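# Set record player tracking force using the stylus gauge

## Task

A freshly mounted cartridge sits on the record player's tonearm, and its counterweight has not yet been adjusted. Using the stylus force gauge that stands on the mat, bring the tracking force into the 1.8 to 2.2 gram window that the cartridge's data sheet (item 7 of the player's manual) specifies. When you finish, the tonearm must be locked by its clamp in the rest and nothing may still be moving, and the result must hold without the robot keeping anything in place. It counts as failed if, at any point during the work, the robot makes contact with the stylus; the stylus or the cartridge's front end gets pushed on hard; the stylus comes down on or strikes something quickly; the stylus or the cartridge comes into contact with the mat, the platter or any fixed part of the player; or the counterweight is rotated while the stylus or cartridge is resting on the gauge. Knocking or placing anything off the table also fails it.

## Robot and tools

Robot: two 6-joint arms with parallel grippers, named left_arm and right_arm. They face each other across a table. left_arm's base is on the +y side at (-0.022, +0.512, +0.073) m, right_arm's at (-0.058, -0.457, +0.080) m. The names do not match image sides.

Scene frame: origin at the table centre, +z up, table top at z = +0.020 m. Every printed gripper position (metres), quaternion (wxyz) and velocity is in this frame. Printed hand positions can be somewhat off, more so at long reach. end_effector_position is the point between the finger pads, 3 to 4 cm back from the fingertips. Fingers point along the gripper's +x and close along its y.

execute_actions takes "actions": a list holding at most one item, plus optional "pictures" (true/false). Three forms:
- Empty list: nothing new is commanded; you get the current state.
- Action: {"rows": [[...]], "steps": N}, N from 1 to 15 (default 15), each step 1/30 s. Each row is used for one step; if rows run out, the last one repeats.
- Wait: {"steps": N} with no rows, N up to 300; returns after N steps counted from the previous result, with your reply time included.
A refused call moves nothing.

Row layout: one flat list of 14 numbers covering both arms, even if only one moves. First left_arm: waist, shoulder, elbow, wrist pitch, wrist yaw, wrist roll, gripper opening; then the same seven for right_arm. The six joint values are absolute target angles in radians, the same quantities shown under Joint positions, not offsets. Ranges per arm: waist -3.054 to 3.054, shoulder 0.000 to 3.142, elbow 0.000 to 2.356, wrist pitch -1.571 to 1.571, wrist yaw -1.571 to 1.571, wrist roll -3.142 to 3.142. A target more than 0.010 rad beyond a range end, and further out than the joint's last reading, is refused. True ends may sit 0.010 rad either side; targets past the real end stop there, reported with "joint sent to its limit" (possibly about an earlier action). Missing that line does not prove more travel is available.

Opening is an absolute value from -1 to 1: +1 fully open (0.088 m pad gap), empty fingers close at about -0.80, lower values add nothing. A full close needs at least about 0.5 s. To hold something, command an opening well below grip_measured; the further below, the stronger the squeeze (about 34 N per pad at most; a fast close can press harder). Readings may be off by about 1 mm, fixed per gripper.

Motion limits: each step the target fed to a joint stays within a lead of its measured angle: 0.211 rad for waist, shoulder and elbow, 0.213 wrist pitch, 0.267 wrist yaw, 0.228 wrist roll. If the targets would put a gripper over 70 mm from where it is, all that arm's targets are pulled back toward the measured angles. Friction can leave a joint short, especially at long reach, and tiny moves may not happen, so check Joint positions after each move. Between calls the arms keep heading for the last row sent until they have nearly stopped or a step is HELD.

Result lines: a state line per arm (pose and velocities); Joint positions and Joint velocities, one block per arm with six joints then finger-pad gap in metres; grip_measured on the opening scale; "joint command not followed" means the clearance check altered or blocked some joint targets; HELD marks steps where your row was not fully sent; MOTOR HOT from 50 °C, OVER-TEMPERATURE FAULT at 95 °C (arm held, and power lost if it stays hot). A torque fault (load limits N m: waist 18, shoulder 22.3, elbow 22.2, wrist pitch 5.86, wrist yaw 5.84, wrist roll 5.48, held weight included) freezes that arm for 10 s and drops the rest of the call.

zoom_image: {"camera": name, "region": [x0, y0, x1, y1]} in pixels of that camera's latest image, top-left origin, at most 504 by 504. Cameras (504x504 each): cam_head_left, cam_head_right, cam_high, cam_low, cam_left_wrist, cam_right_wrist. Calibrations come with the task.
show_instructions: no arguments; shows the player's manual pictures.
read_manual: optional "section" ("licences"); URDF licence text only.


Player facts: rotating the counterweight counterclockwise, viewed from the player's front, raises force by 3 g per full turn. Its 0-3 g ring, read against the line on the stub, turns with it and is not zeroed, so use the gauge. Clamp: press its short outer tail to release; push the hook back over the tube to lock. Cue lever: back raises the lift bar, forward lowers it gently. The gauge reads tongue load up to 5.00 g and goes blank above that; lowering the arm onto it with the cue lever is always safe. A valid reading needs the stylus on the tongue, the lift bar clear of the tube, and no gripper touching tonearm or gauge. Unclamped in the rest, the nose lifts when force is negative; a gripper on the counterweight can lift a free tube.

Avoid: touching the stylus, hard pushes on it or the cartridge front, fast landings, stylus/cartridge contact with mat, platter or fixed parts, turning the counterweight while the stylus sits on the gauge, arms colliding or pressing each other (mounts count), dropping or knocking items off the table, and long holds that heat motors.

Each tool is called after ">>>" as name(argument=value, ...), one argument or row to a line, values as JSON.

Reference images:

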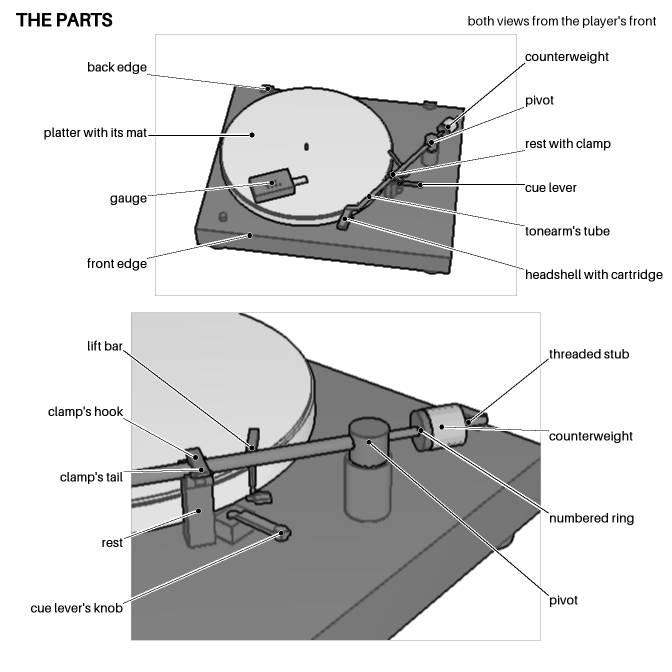

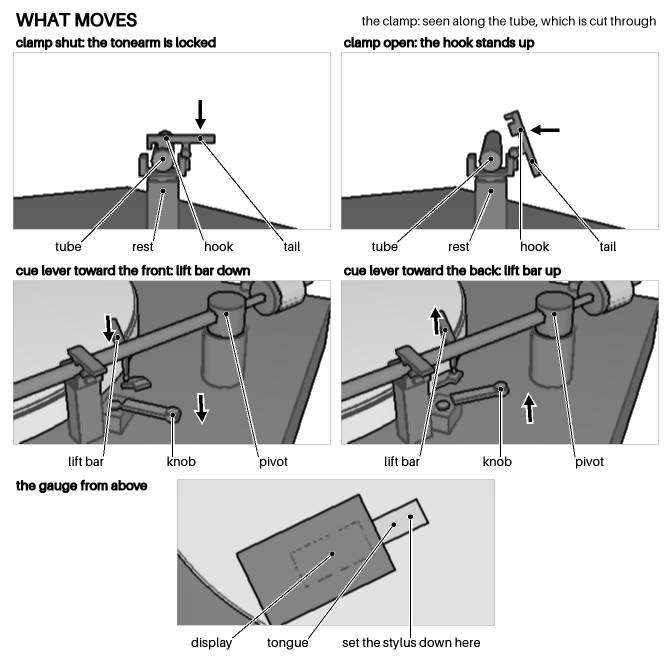

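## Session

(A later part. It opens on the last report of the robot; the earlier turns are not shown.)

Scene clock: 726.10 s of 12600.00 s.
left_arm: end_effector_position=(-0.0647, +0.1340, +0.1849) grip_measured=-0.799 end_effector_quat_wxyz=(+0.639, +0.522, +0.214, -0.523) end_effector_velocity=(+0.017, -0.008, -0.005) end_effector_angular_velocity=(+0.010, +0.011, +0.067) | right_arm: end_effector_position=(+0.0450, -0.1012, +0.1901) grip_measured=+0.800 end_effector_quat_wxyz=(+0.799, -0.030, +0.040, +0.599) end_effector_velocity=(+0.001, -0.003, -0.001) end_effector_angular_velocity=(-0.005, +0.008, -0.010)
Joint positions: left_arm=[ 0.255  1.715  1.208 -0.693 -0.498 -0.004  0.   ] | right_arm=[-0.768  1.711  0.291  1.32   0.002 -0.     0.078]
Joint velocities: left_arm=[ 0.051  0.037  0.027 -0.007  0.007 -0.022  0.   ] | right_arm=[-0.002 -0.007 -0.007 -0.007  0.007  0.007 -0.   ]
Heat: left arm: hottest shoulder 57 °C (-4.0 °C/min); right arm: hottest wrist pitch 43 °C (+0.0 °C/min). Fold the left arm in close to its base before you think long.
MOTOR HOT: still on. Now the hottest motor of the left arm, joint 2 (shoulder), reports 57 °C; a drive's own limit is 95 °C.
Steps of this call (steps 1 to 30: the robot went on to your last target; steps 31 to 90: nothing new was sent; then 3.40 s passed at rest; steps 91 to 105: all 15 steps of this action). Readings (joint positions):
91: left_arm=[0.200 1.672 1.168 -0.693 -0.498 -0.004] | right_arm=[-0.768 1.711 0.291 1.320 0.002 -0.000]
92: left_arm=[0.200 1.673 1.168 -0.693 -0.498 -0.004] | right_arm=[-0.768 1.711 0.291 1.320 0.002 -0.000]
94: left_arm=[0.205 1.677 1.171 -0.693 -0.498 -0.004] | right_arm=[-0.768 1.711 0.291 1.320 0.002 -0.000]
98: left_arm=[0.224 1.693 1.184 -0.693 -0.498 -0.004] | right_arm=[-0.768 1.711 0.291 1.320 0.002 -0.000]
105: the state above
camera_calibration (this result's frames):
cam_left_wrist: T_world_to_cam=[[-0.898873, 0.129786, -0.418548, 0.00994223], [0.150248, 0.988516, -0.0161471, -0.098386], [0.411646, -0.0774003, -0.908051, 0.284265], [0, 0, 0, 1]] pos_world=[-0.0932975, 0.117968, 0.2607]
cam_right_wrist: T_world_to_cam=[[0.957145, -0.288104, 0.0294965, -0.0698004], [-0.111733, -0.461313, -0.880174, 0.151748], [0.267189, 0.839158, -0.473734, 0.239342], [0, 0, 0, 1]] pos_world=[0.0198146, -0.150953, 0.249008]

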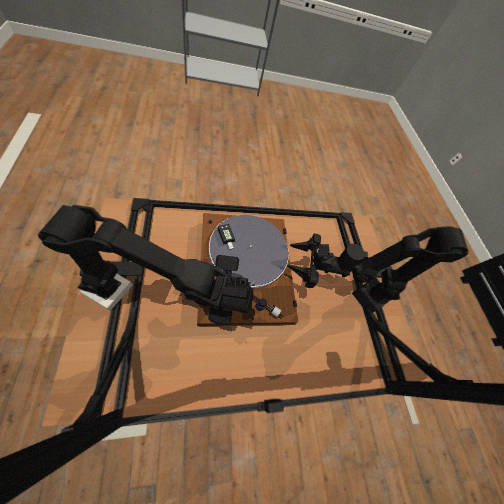

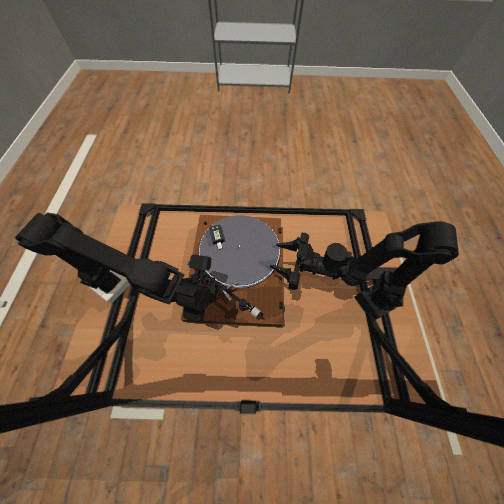

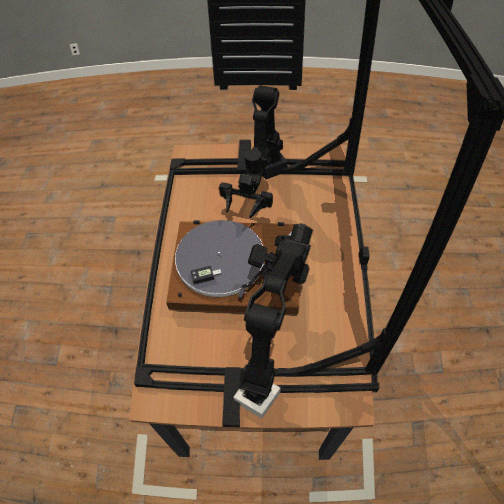

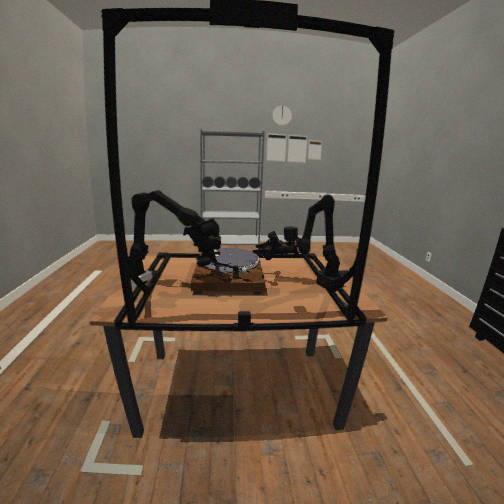

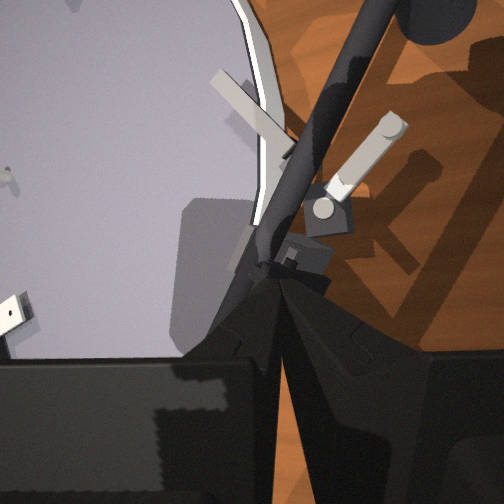

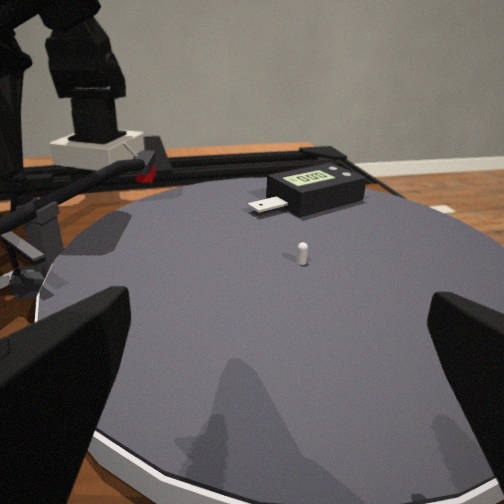

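>>> execute_actions(
  actions=[
    {"rows":[[0.263,1.731,1.225,-0.693,-0.5,0,-0.9,-0.768,1.71,0.29,1.32,0,0,0.8],[0.266,1.735,1.227,-0.693,-0.5,0,-0.9,-0.768,1.71,0.29,1.32,0,0,0.8],[0.269,1.739,1.229,-0.693,-0.5,0,-0.9,-0.768,1.71,0.29,1.32,0,0,0.8],[0.272,1.743,1.231,-0.693,-0.5,0,-0.9,-0.768,1.71,0.29,1.32,0,0,0.8],[0.275,1.747,1.233,-0.693,-0.5,0,-0.9,-0.768,1.71,0.29,1.32,0,0,0.8],[0.278,1.751,1.236,-0.693,-0.5,0,-0.9,-0.768,1.71,0.29,1.32,0,0,0.8],[0.281,1.754,1.239,-0.693,-0.5,0,-0.9,-0.768,1.71,0.29,1.32,0,0,0.8],[0.284,1.757,1.242,-0.693,-0.5,0,-0.9,-0.768,1.71,0.29,1.32,0,0,0.8]]},
  ],
)

>>> zoom_image(
  camera="cam_right_wrist",
  region=[0, 150, 120, 270],
)

Scene clock: 731.53 s of 12600.00 s.
left_arm: end_effector_position=(-0.0559, +0.1271, +0.1804) grip_measured=-0.799 end_effector_quat_wxyz=(+0.644, +0.524, +0.221, -0.511) end_effector_velocity=(+0.001, +0.004, -0.011) end_effector_angular_velocity=(+0.045, -0.017, +0.006) | right_arm: end_effector_position=(+0.0450, -0.1012, +0.1901) grip_measured=+0.800 end_effector_quat_wxyz=(+0.799, -0.030, +0.040, +0.599) end_effector_velocity=(+0.001, -0.003, -0.001) end_effector_angular_velocity=(-0.005, +0.008, -0.010)
Joint positions: left_arm=[ 0.281  1.749  1.231 -0.693 -0.502 -0.004  0.   ] | right_arm=[-0.768  1.711  0.291  1.32   0.002 -0.     0.078]
Joint velocities: left_arm=[-0.002  0.027 -0.002 -0.022 -0.007 -0.007  0.   ] | right_arm=[-0.002 -0.007 -0.007 -0.007  0.007  0.007 -0.   ]
Heat: left arm: hottest shoulder 56 °C (-4.0 °C/min); right arm: hottest wrist pitch 43 °C (+0.0 °C/min). Fold the left arm in close to its base before you think long.
MOTOR HOT: still on. Now the hottest motor of the left arm, joint 2 (shoulder), reports 56 °C; a drive's own limit is 95 °C.
Steps of this call (steps 1 to 15: the robot went on to your last target; steps 16 to 90: nothing new was sent; then 1.93 s passed at rest; steps 91 to 105: all 15 steps of this action). Readings (joint positions):
91: left_arm=[0.257 1.719 1.211 -0.693 -0.498 -0.004] | right_arm=[-0.768 1.711 0.291 1.320 0.002 -0.000]
92: left_arm=[0.257 1.720 1.212 -0.694 -0.498 -0.004] | right_arm=[-0.768 1.711 0.291 1.320 0.002 -0.000]
94: left_arm=[0.259 1.722 1.215 -0.696 -0.498 -0.004] | right_arm=[-0.768 1.711 0.291 1.320 0.002 -0.000]
98: left_arm=[0.271 1.734 1.225 -0.696 -0.501 -0.004] | right_arm=[-0.768 1.711 0.291 1.320 0.002 -0.000]
105: the state above
camera_calibration (this result's frames):
cam_left_wrist: T_world_to_cam=[[-0.899503, 0.108623, -0.423197, 0.0203768], [0.1229, 0.992398, -0.00650244, -0.0967313], [0.419274, -0.05786, -0.906014, 0.273596], [0, 0, 0, 1]] pos_world=[-0.0844942, 0.109613, 0.255876]
cam_right_wrist: T_world_to_cam=[[0.957145, -0.288104, 0.0294965, -0.0698004], [-0.111733, -0.461313, -0.880174, 0.151748], [0.267189, 0.839158, -0.473734, 0.239342], [0, 0, 0, 1]] pos_world=[0.0198146, -0.150953, 0.249008]

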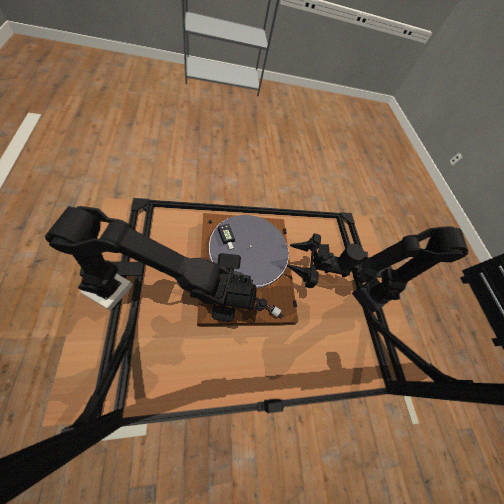

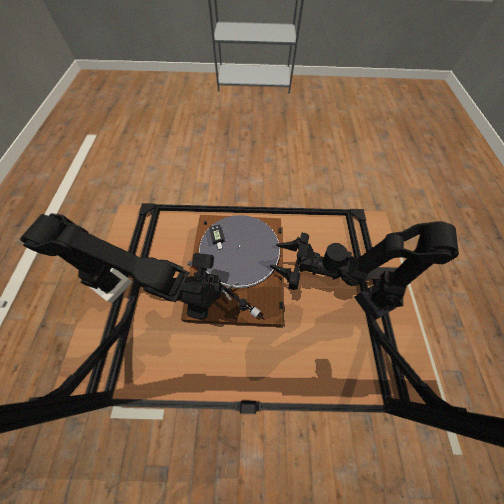

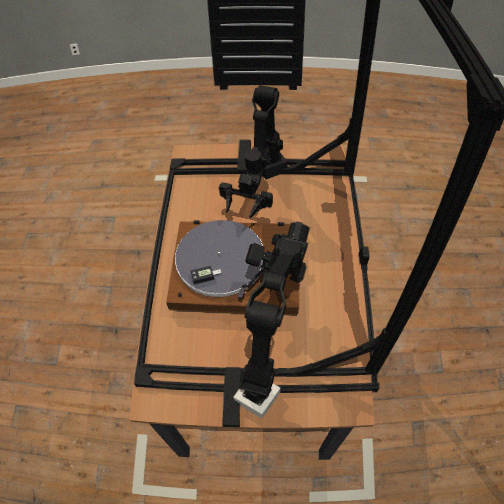

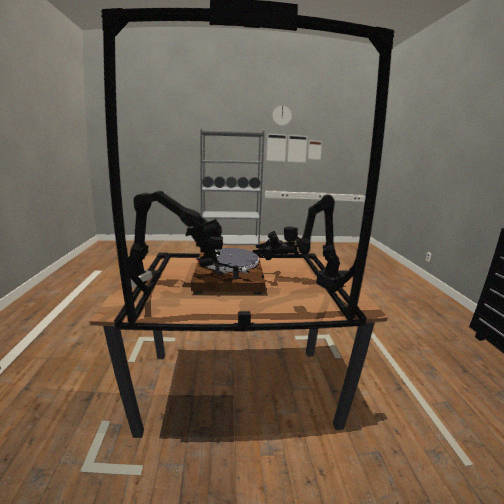

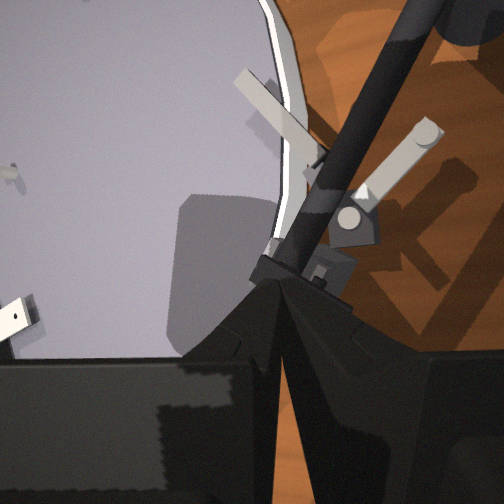

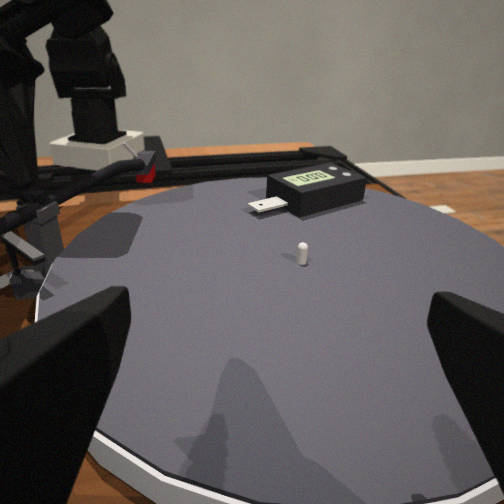

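Region (0, 150, 120, 270) of cam_right_wrist's 504x504 image, scaled by 4.200, with more detail than that image has.

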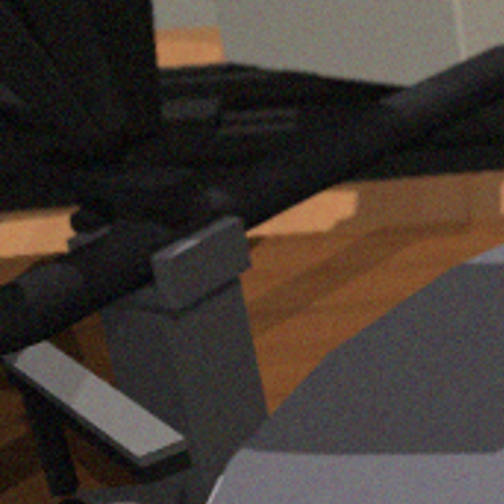

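>>> execute_actions(
  actions=[
    {"rows":[[0.284,1.761,1.24,-0.693,-0.5,0,-0.9,-0.768,1.71,0.29,1.32,0,0,0.8],[0.284,1.764,1.238,-0.693,-0.5,0,-0.9,-0.768,1.71,0.29,1.32,0,0,0.8],[0.284,1.767,1.236,-0.693,-0.5,0,-0.9,-0.768,1.71,0.29,1.32,0,0,0.8],[0.284,1.77,1.234,-0.693,-0.5,0,-0.9,-0.768,1.71,0.29,1.32,0,0,0.8],[0.284,1.772,1.232,-0.693,-0.5,0,-0.9,-0.768,1.71,0.29,1.32,0,0,0.8]],"steps":12},
  ],
  pictures=false,
)

>>> execute_actions(
  actions=[
    {"rows":[[0.282,1.75,1.235,-0.693,-0.5,0,-0.9,-0.768,1.71,0.29,1.32,0,0,0.8],[0.28,1.735,1.235,-0.693,-0.5,0,-0.9,-0.768,1.71,0.29,1.32,0,0,0.8],[0.275,1.72,1.235,-0.695,-0.5,0,-0.9,-0.768,1.71,0.29,1.32,0,0,0.8],[0.27,1.70,1.235,-0.70,-0.5,0,-0.9,-0.768,1.71,0.29,1.32,0,0,0.8],[0.26,1.68,1.235,-0.71,-0.5,0,-0.9,-0.768,1.71,0.29,1.32,0,0,0.8],[0.25,1.655,1.235,-0.72,-0.5,0,-0.9,-0.768,1.71,0.29,1.32,0,0,0.8],[0.24,1.63,1.235,-0.73,-0.5,0,-0.9,-0.768,1.71,0.29,1.32,0,0,0.8],[0.23,1.605,1.235,-0.745,-0.5,0,-0.9,-0.768,1.71,0.29,1.32,0,0,0.8],[0.22,1.58,1.235,-0.76,-0.5,0,-0.9,-0.768,1.71,0.29,1.32,0,0,0.8]]},
  ],
)

Scene clock: 740.30 s of 12600.00 s.
left_arm: end_effector_position=(-0.0559, +0.1270, +0.1789) grip_measured=-0.799 end_effector_quat_wxyz=(+0.643, +0.526, +0.222, -0.511) end_effector_velocity=(+0.001, +0.002, +0.000) end_effector_angular_velocity=(+0.002, -0.005, +0.006) | right_arm: end_effector_position=(+0.0449, -0.1013, +0.1900) grip_measured=+0.800 end_effector_quat_wxyz=(+0.799, -0.031, +0.040, +0.599) end_effector_velocity=(-0.001, -0.001, -0.002) end_effector_angular_velocity=(-0.013, -0.017, +0.017)
Joint positions: left_arm=[ 0.281  1.754  1.231 -0.693 -0.502 -0.003  0.   ] | right_arm=[-0.768  1.711  0.291  1.32   0.002 -0.     0.078]
Joint velocities: left_arm=[-0.002 -0.002 -0.002 -0.007 -0.007 -0.007  0.   ] | right_arm=[-0.007 -0.002 -0.002 -0.007 -0.022 -0.022 -0.   ]
Heat: left arm: hottest shoulder 55 °C (-5.1 °C/min); right arm: hottest wrist pitch 43 °C (+0.0 °C/min). Fold the left arm in close to its base before you think long.
MOTOR HOT: still on. Now the hottest motor of the left arm, joint 2 (shoulder), reports 55 °C; a drive's own limit is 95 °C.
Steps of this call (steps 1 to 15: the robot went on to your last target; steps 16 to 90: nothing new was sent; then 5.37 s passed at rest; steps 91 to 102: all 12 steps of this action). Readings (joint positions):
91: left_arm=[0.281 1.750 1.231 -0.693 -0.502 -0.003] | right_arm=[-0.768 1.711 0.291 1.320 0.002 -0.000]
92: left_arm=[0.281 1.751 1.231 -0.693 -0.502 -0.003] | right_arm=[-0.768 1.711 0.291 1.320 0.002 -0.000]
94: left_arm=[0.281 1.753 1.231 -0.693 -0.502 -0.003] | right_arm=[-0.768 1.711 0.291 1.320 0.002 -0.000]
98: left_arm=[0.281 1.754 1.231 -0.693 -0.502 -0.003] | right_arm=[-0.768 1.711 0.291 1.320 0.002 -0.000]
102: the state above

Scene clock: 740.80 s of 12600.00 s.
left_arm: end_effector_position=(-0.0733, +0.1450, +0.2339) grip_measured=-0.799 end_effector_quat_wxyz=(+0.650, +0.489, +0.190, -0.549) end_effector_velocity=(+0.005, +0.015, -0.003) end_effector_angular_velocity=(+0.067, -0.033, -0.005) | right_arm: end_effector_position=(+0.0449, -0.1013, +0.1900) grip_measured=+0.800 end_effector_quat_wxyz=(+0.799, -0.031, +0.040, +0.599) end_effector_velocity=(-0.001, -0.002, -0.003) end_effector_angular_velocity=(-0.014, -0.003, +0.006)
Joint positions: left_arm=[ 0.223  1.584  1.232 -0.755 -0.501 -0.003  0.   ] | right_arm=[-0.768  1.711  0.291  1.32   0.002 -0.     0.078]
Joint velocities: left_arm=[-0.002 -0.012 -0.002 -0.081 -0.007  0.007  0.   ] | right_arm=[-0.002 -0.002 -0.007 -0.007 -0.007 -0.007 -0.   ]
Heat: left arm: hottest shoulder 55 °C (-5.0 °C/min); right arm: hottest wrist pitch 43 °C (+0.0 °C/min). Fold the left arm in close to its base before you think long.
MOTOR HOT: still on. Now the hottest motor of the left arm, joint 2 (shoulder), reports 55 °C; a drive's own limit is 95 °C.
Steps of this call (steps 1 to 15: all 15 steps of this action). Readings (joint positions):
1: left_arm=[0.281 1.754 1.231 -0.693 -0.502 -0.003] | right_arm=[-0.768 1.711 0.291 1.320 0.002 -0.000]
2: left_arm=[0.281 1.752 1.231 -0.693 -0.502 -0.003] | right_arm=[-0.768 1.711 0.291 1.320 0.002 -0.000]
4: left_arm=[0.281 1.744 1.231 -0.695 -0.501 -0.003] | right_arm=[-0.768 1.711 0.291 1.320 0.002 -0.000]
8: left_arm=[0.258 1.681 1.231 -0.721 -0.501 -0.003] | right_arm=[-0.768 1.711 0.291 1.320 0.002 -0.000]
15: the state above
camera_calibration (this result's frames):
cam_left_wrist: T_world_to_cam=[[-0.905844, 0.121121, -0.405927, 0.0191482], [0.179557, 0.977695, -0.108962, -0.0817082], [0.383675, -0.171589, -0.907387, 0.344606], [0, 0, 0, 1]] pos_world=[-0.1002, 0.136697, 0.311561]
cam_right_wrist: T_world_to_cam=[[0.957148, -0.288094, 0.0295007, -0.0697978], [-0.111826, -0.461636, -0.879993, 0.151534], [0.267139, 0.838984, -0.47407, 0.23942], [0, 0, 0, 1]] pos_world=[0.0197938, -0.151025, 0.24891]

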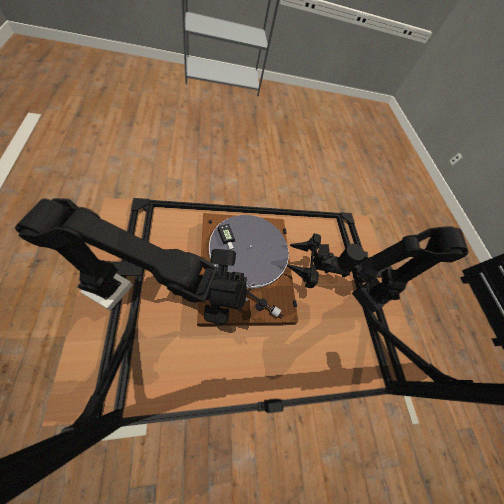

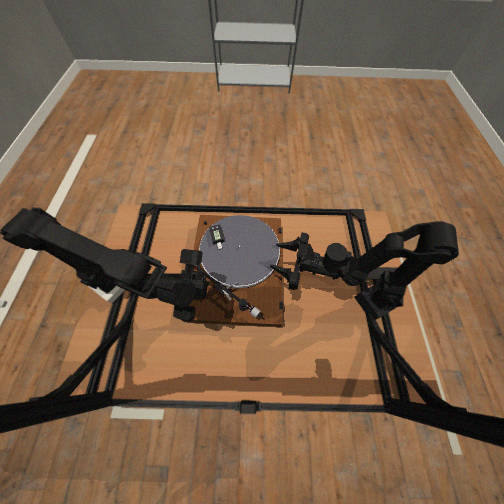

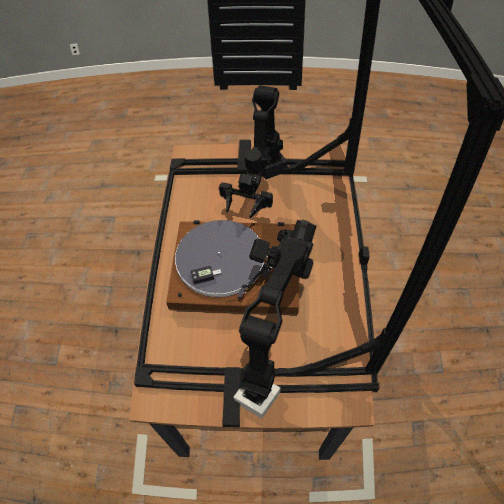

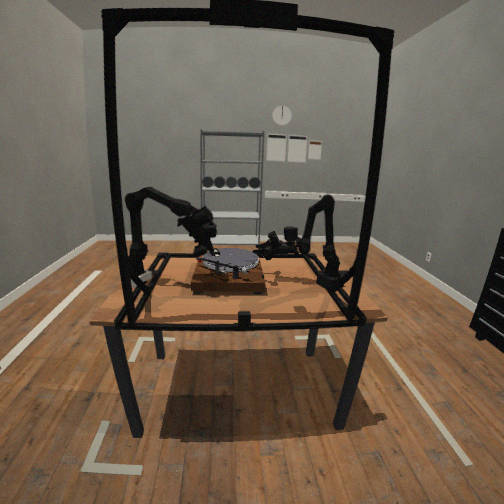

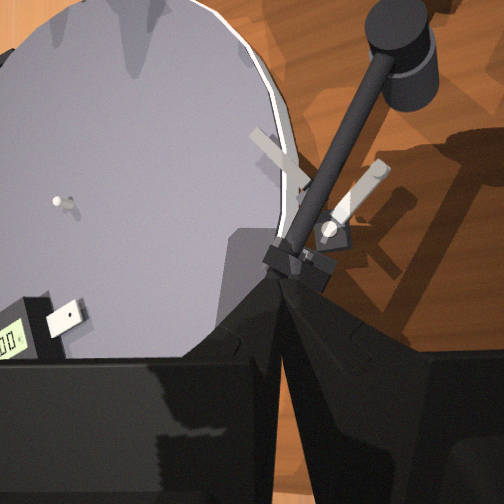

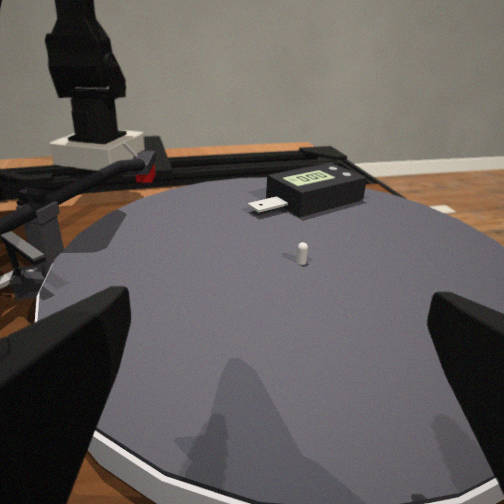

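>>> execute_actions(
  actions=[
    {"rows":[[0.235,1.585,1.235,-0.72,-0.45,0,-0.9,-0.76,1.66,0.33,1.30,0.05,0,0.8],[0.25,1.59,1.23,-0.68,-0.4,0,-0.9,-0.73,1.62,0.37,1.28,0.1,0,0.8],[0.265,1.595,1.23,-0.64,-0.35,0,-0.9,-0.69,1.60,0.41,1.26,0.17,0,0.8],[0.28,1.60,1.225,-0.60,-0.3,0,-0.9,-0.64,1.60,0.45,1.25,0.25,0,0.8],[0.295,1.605,1.225,-0.56,-0.25,0,-0.9,-0.58,1.61,0.49,1.24,0.33,0,0.8],[0.31,1.61,1.22,-0.52,-0.2,0,-0.9,-0.52,1.63,0.53,1.23,0.41,0,0.8],[0.32,1.615,1.22,-0.48,-0.15,0,-0.9,-0.46,1.66,0.57,1.22,0.49,0,0.8],[0.33,1.62,1.215,-0.44,-0.1,0,-0.9,-0.40,1.69,0.61,1.21,0.57,0,0.8],[0.34,1.625,1.215,-0.40,-0.05,0,-0.9,-0.34,1.72,0.65,1.20,0.65,0,0.8],[0.35,1.63,1.21,-0.36,0,0,-0.9,-0.28,1.75,0.69,1.19,0.73,0,0.8],[0.35,1.63,1.21,-0.33,0,0,-0.9,-0.22,1.79,0.73,1.18,0.81,0,0.8],[0.35,1.63,1.21,-0.33,0,0,-0.9,-0.16,1.83,0.77,1.17,0.89,0,0.8],[0.35,1.63,1.21,-0.33,0,0,-0.9,-0.10,1.87,0.81,1.16,0.97,0,0.8],[0.35,1.63,1.21,-0.33,0,0,-0.9,-0.05,1.91,0.84,1.15,1.05,0,0.8],[0.35,1.63,1.21,-0.33,0,0,-0.9,-0.03,1.95,0.85,1.15,1.1,0,0.8]]},
  ],
  pictures=false,
)

>>> execute_actions(
  actions=[
    {"rows":[[0.35,1.63,1.21,-0.33,0,0,-0.9,-0.03,1.97,0.85,1.15,1.1,0,0.8],[0.35,1.63,1.21,-0.33,0,0,-0.9,-0.03,1.99,0.85,1.15,1.1,0,0.8],[0.35,1.63,1.21,-0.33,0,0,-0.9,-0.03,2.0,0.85,1.15,1.1,0,0.8]]},
  ],
)

Scene clock: 757.33 s of 12600.00 s.
left_arm: end_effector_position=(-0.1120, +0.0794, +0.2512) grip_measured=-0.799 end_effector_quat_wxyz=(+0.593, +0.287, +0.229, -0.717) end_effector_velocity=(-0.032, -0.022, +0.025) end_effector_angular_velocity=(-0.155, +0.197, -0.144) | right_arm: end_effector_position=(-0.0882, -0.0196, +0.2695) grip_measured=+0.800 end_effector_quat_wxyz=(+0.876, +0.052, -0.008, +0.479) end_effector_velocity=(-0.488, +0.026, -0.202) end_effector_angular_velocity=(-0.416, +0.086, -0.530)
Joint positions: left_arm=[ 0.345  1.622  1.222 -0.353 -0.021 -0.003  0.   ] | right_arm=[-0.142  1.846  0.781  1.171  0.915  0.     0.078]
Joint velocities: left_arm=[ 0.017 -0.002 -0.022  0.212  0.227 -0.007  0.   ] | right_arm=[ 1.516  1.126  0.911 -0.154  2.059  0.007 -0.   ]
Heat: left arm: hottest shoulder 55 °C (-3.0 °C/min); right arm: hottest wrist pitch 43 °C (+0.0 °C/min). Fold the left arm in close to its base before you think long.
MOTOR HOT: still on. Now the hottest motor of the left arm, joint 2 (shoulder), reports 55 °C; a drive's own limit is 95 °C.
Steps of this call (steps 1 to 15: the robot went on to your last target; steps 16 to 90: nothing new was sent; then 13.03 s passed at rest; steps 91 to 105: all 15 steps of this action). Readings (joint positions):
91: left_arm=[0.224 1.584 1.232 -0.754 -0.489 -0.003] | right_arm=[-0.767 1.704 0.295 1.311 0.010 -0.000]
92: left_arm=[0.228 1.584 1.232 -0.735 -0.463 -0.003] | right_arm=[-0.761 1.689 0.305 1.297 0.034 0.000]
94: left_arm=[0.244 1.586 1.232 -0.676 -0.393 -0.003] | right_arm=[-0.722 1.652 0.353 1.276 0.127 -0.000]
98: left_arm=[0.299 1.599 1.231 -0.531 -0.215 -0.003] | right_arm=[-0.542 1.640 0.516 1.242 0.392 -0.000]
105: the state above

Scene clock: 757.83 s of 12600.00 s.
left_arm: end_effector_position=(-0.1147, +0.0772, +0.2540) grip_measured=-0.799 end_effector_quat_wxyz=(+0.589, +0.278, +0.226, -0.725) end_effector_velocity=(-0.000, -0.000, +0.001) end_effector_angular_velocity=(-0.007, +0.002, +0.008) | right_arm: end_effector_position=(-0.1228, -0.0212, +0.2248) grip_measured=+0.800 end_effector_quat_wxyz=(+0.893, -0.001, -0.000, +0.450) end_effector_velocity=(+0.003, +0.001, -0.001) end_effector_angular_velocity=(-0.011, -0.009, +0.000)
Joint positions: left_arm=[ 0.347  1.622  1.221 -0.333 -0.002 -0.003  0.   ] | right_arm=[-0.03   1.993  0.841  1.15   1.094 -0.     0.078]
Joint velocities: left_arm=[-0.002 -0.002 -0.002  0.007 -0.007 -0.007  0.   ] | right_arm=[-0.007 -0.002 -0.002 -0.007 -0.007 -0.007 -0.   ]
Heat: left arm: hottest shoulder 55 °C (-3.0 °C/min); right arm: hottest wrist pitch 43 °C (+0.0 °C/min). Fold the left arm in close to its base before you think long.
MOTOR HOT: still on. Now the hottest motor of the left arm, joint 2 (shoulder), reports 55 °C; a drive's own limit is 95 °C.
Steps of this call (steps 1 to 15: all 15 steps of this action). Readings (joint positions):
1: left_arm=[0.345 1.622 1.222 -0.346 -0.015 -0.003] | right_arm=[-0.098 1.881 0.805 1.166 0.967 -0.000]
2: left_arm=[0.346 1.622 1.222 -0.342 -0.011 -0.003] | right_arm=[-0.065 1.911 0.820 1.161 1.003 -0.000]
4: left_arm=[0.346 1.622 1.222 -0.337 -0.007 -0.003] | right_arm=[-0.033 1.959 0.830 1.153 1.048 -0.000]
8: left_arm=[0.346 1.622 1.221 -0.333 -0.003 -0.003] | right_arm=[-0.029 1.993 0.833 1.150 1.086 -0.000]
15: the state above
camera_calibration (this result's frames):
cam_left_wrist: T_world_to_cam=[[-0.968789, 0.247615, 0.0115612, -0.125049], [0.217456, 0.871329, -0.439884, 0.0908173], [-0.118996, -0.423641, -0.89798, 0.326467], [0, 0, 0, 1]] pos_world=[-0.102046, 0.0901371, 0.334556]
cam_right_wrist: T_world_to_cam=[[0.795924, -0.604619, 0.0306586, 0.0860562], [-0.209784, -0.322957, -0.92287, 0.200906], [0.567887, 0.728104, -0.383888, 0.247853], [0, 0, 0, 1]] pos_world=[-0.1671, -0.0635471, 0.27792]

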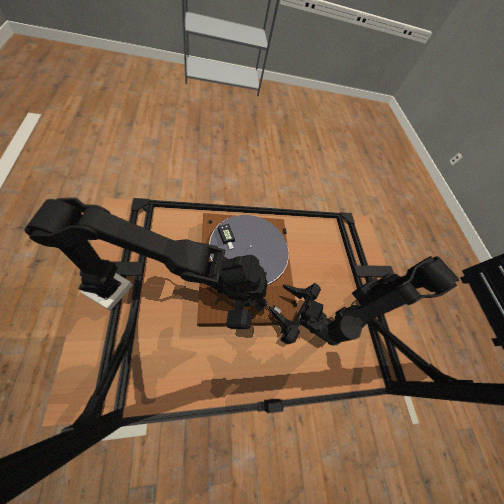

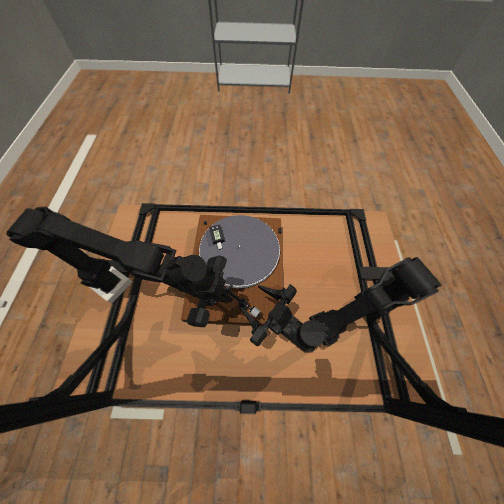

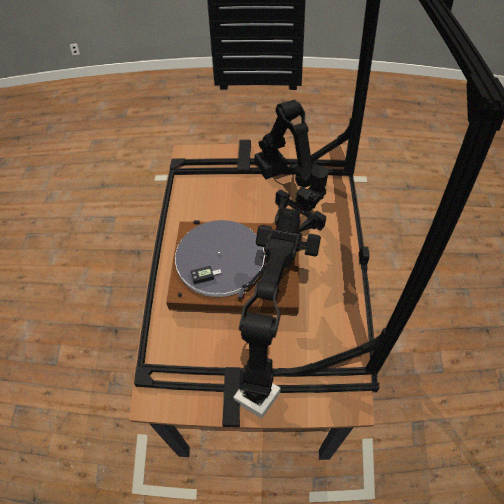

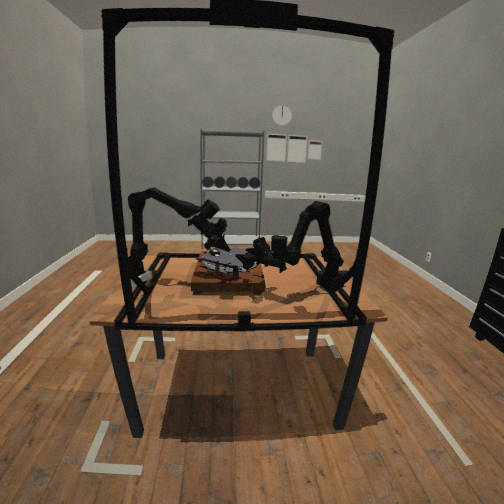

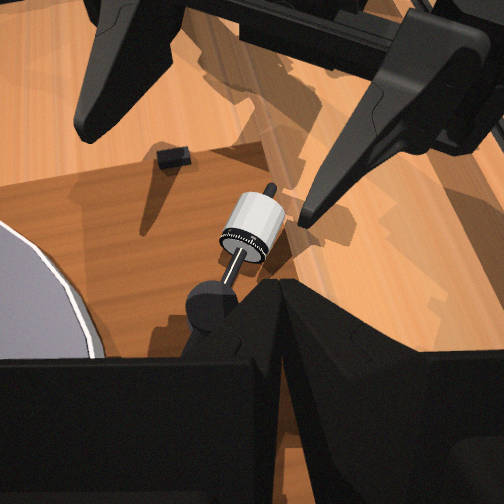

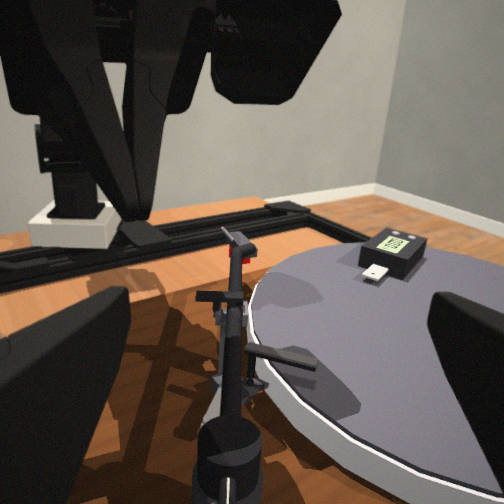

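>>> zoom_image(
  camera="cam_left_wrist",
  region=[195, 175, 305, 285],
)

Region (195, 175, 305, 285) of cam_left_wrist's 504x504 image, scaled by 4.582, with more detail than that image has.

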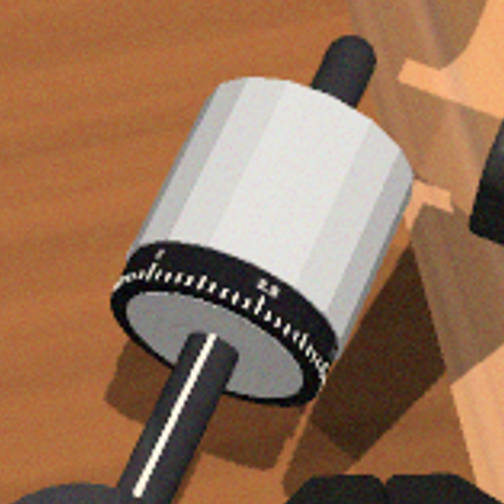

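>>> execute_actions(
  actions=[
    {"rows":[[0.35,1.63,1.21,-0.33,0,0,-0.9,-0.015,2.0,0.86,1.15,1.11,0,0.7],[0.35,1.63,1.21,-0.33,0,0,-0.9,0.0,2.01,0.868,1.15,1.125,0,0.6],[0.35,1.63,1.21,-0.33,0,0,-0.9,0.015,2.03,0.875,1.165,1.14,0,0.6],[0.35,1.63,1.21,-0.33,0,0,-0.9,0.024,2.05,0.875,1.185,1.15,0,0.6],[0.35,1.63,1.21,-0.33,0,0,-0.9,0.024,2.075,0.875,1.21,1.15,0,0.6],[0.35,1.63,1.21,-0.33,0,0,-0.9,0.024,2.10,0.875,1.235,1.15,0,0.6],[0.35,1.63,1.21,-0.33,0,0,-0.9,0.024,2.125,0.875,1.26,1.15,0,0.6],[0.35,1.63,1.21,-0.33,0,0,-0.9,0.024,2.15,0.875,1.285,1.15,0,0.6],[0.35,1.63,1.21,-0.33,0,0,-0.9,0.024,2.175,0.875,1.31,1.15,0,0.6],[0.35,1.63,1.21,-0.33,0,0,-0.9,0.024,2.20,0.875,1.335,1.15,0,0.6],[0.35,1.63,1.21,-0.33,0,0,-0.9,0.024,2.22,0.875,1.355,1.15,0,0.6],[0.35,1.63,1.21,-0.33,0,0,-0.9,0.024,2.235,0.875,1.37,1.15,0,0.6],[0.35,1.63,1.21,-0.33,0,0,-0.9,0.024,2.245,0.875,1.375,1.15,0,0.6]]},
  ],
  pictures=false,
)

>>> execute_actions(
  actions=[
    {"steps":12},
  ],
)

Scene clock: 779.73 s of 12600.00 s.
left_arm: end_effector_position=(-0.1148, +0.0772, +0.2537) grip_measured=-0.799 end_effector_quat_wxyz=(+0.589, +0.278, +0.227, -0.725) end_effector_velocity=(-0.001, +0.004, -0.004) end_effector_angular_velocity=(+0.024, +0.006, -0.003) | right_arm: end_effector_position=(-0.1447, -0.0219, +0.1664) grip_measured=+0.601 end_effector_quat_wxyz=(+0.892, -0.002, -0.000, +0.451) end_effector_velocity=(+0.003, -0.004, -0.084) end_effector_angular_velocity=(-0.062, -0.038, +0.005)
Joint positions: left_arm=[ 0.347  1.622  1.221 -0.332 -0.002 -0.003  0.   ] | right_arm=[0.024 2.225 0.87  1.352 1.144 0.    0.068]
Joint velocities: left_arm=[-0.002 -0.002 -0.002 -0.022  0.007 -0.007  0.   ] | right_arm=[-0.002  0.276 -0.002  0.212 -0.007 -0.007 -0.001]
Heat: left arm: hottest shoulder 54 °C (-3.0 °C/min); right arm: hottest wrist pitch 42 °C (-1.0 °C/min). Fold the left arm in close to its base before you think long.
MOTOR HOT: still on. Now the hottest motor of the left arm, joint 2 (shoulder), reports 54 °C; a drive's own limit is 95 °C.
Steps of this call (steps 1 to 15: the robot went on to your last target; steps 16 to 90: nothing new was sent; then 18.40 s passed at rest; steps 91 to 105: all 15 steps of this action). Readings (joint positions):
91: left_arm=[0.347 1.622 1.221 -0.332 -0.002 -0.003] | right_arm=[-0.029 1.994 0.843 1.150 1.098 -0.000]
92: left_arm=[0.347 1.622 1.221 -0.332 -0.002 -0.003] | right_arm=[-0.026 1.995 0.846 1.150 1.106 -0.000]
94: left_arm=[0.347 1.622 1.221 -0.332 -0.002 -0.003] | right_arm=[-0.009 2.009 0.857 1.163 1.124 0.000]
98: left_arm=[0.347 1.622 1.221 -0.332 -0.002 -0.003] | right_arm=[0.022 2.080 0.870 1.233 1.138 0.000]
105: the state above

Scene clock: 780.13 s of 12600.00 s.
left_arm: end_effector_position=(-0.1148, +0.0772, +0.2537) grip_measured=-0.799 end_effector_quat_wxyz=(+0.589, +0.278, +0.227, -0.725) end_effector_velocity=(+0.001, +0.003, -0.002) end_effector_angular_velocity=(+0.017, -0.003, +0.008) | right_arm: end_effector_position=(-0.1445, -0.0221, +0.1645) grip_measured=+0.600 end_effector_quat_wxyz=(+0.892, +0.003, +0.000, +0.451) end_effector_velocity=(+0.000, +0.000, -0.001) end_effector_angular_velocity=(-0.019, -0.021, +0.005)
Joint positions: left_arm=[ 0.347  1.622  1.221 -0.332 -0.002 -0.003  0.   ] | right_arm=[ 0.024  2.236  0.87   1.373  1.145 -0.     0.068]
Joint velocities: left_arm=[-0.002 -0.002  0.002 -0.022 -0.007 -0.007  0.   ] | right_arm=[-0.002 -0.002 -0.002 -0.007 -0.007 -0.022 -0.   ]
Heat: left arm: hottest shoulder 54 °C (-3.0 °C/min); right arm: hottest wrist pitch 42 °C (-1.0 °C/min). Fold the left arm in close to its base before you think long.
MOTOR HOT: still on. Now the hottest motor of the left arm, joint 2 (shoulder), reports 54 °C; a drive's own limit is 95 °C.
Steps of this call (steps 1 to 12: the robot went on to your last target). Readings (joint positions):
1: left_arm=[0.347 1.622 1.221 -0.332 -0.002 -0.003] | right_arm=[0.024 2.232 0.870 1.358 1.145 0.000]
2: left_arm=[0.347 1.622 1.221 -0.332 -0.002 -0.003] | right_arm=[0.024 2.235 0.870 1.362 1.145 0.000]
4: left_arm=[0.347 1.622 1.221 -0.332 -0.002 -0.003] | right_arm=[0.024 2.236 0.870 1.369 1.145 -0.000]
8: left_arm=[0.347 1.622 1.221 -0.332 -0.002 -0.003] | right_arm=[0.024 2.236 0.870 1.371 1.145 -0.000]
12: the state above
camera_calibration (this result's frames):
cam_left_wrist: T_world_to_cam=[[-0.968717, 0.247885, 0.0118318, -0.125184], [0.217628, 0.871455, -0.43955, 0.0906439], [-0.119269, -0.423225, -0.89814, 0.326206], [0, 0, 0, 1]] pos_world=[-0.102088, 0.0900973, 0.334302]
cam_right_wrist: T_world_to_cam=[[0.798102, -0.602082, 0.0230367, 0.106185], [-0.212348, -0.316852, -0.924399, 0.140443], [0.563863, 0.732873, -0.380732, 0.236662], [0, 0, 0, 1]] pos_world=[-0.188368, -0.0650113, 0.217484]

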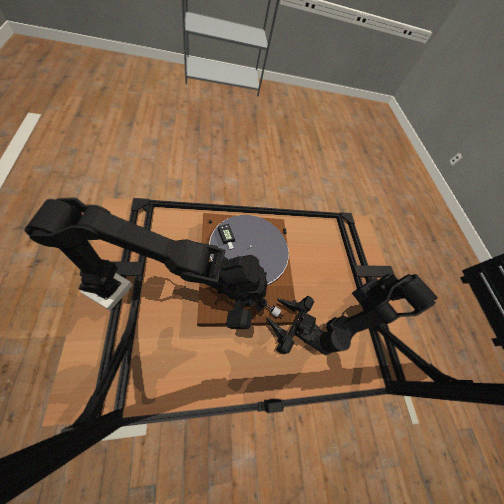

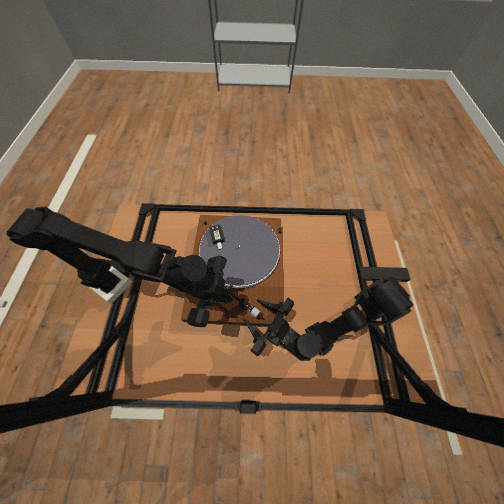

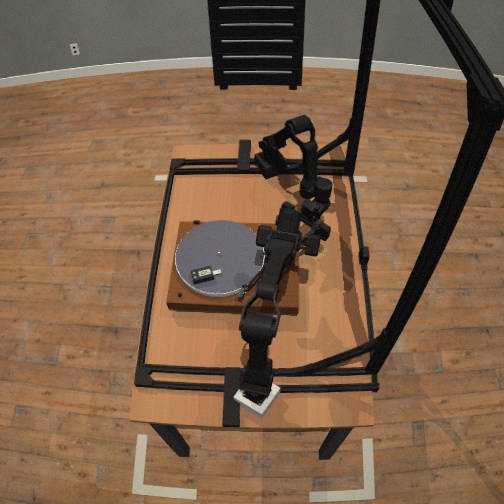

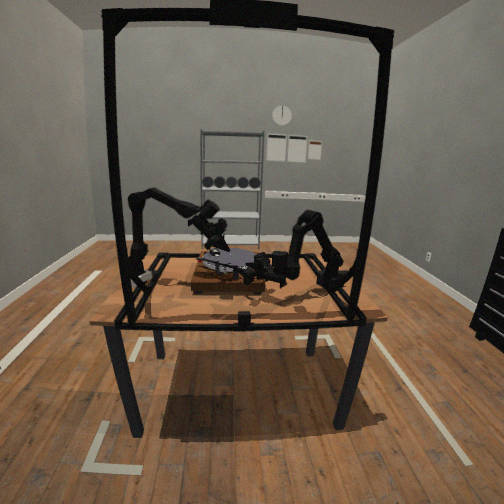

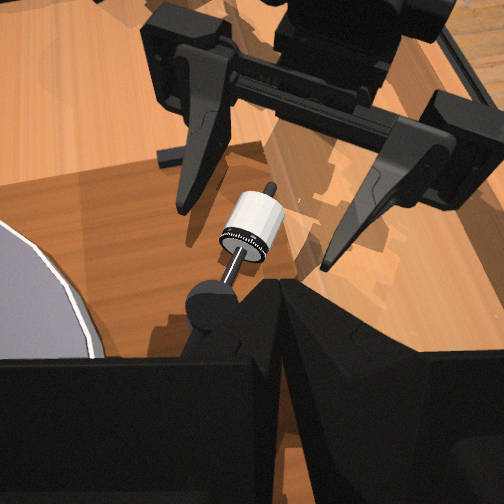

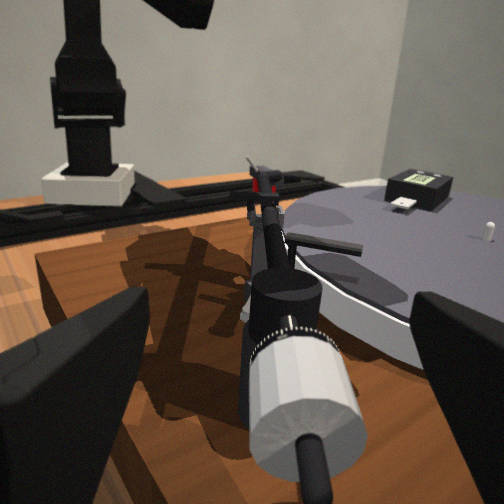

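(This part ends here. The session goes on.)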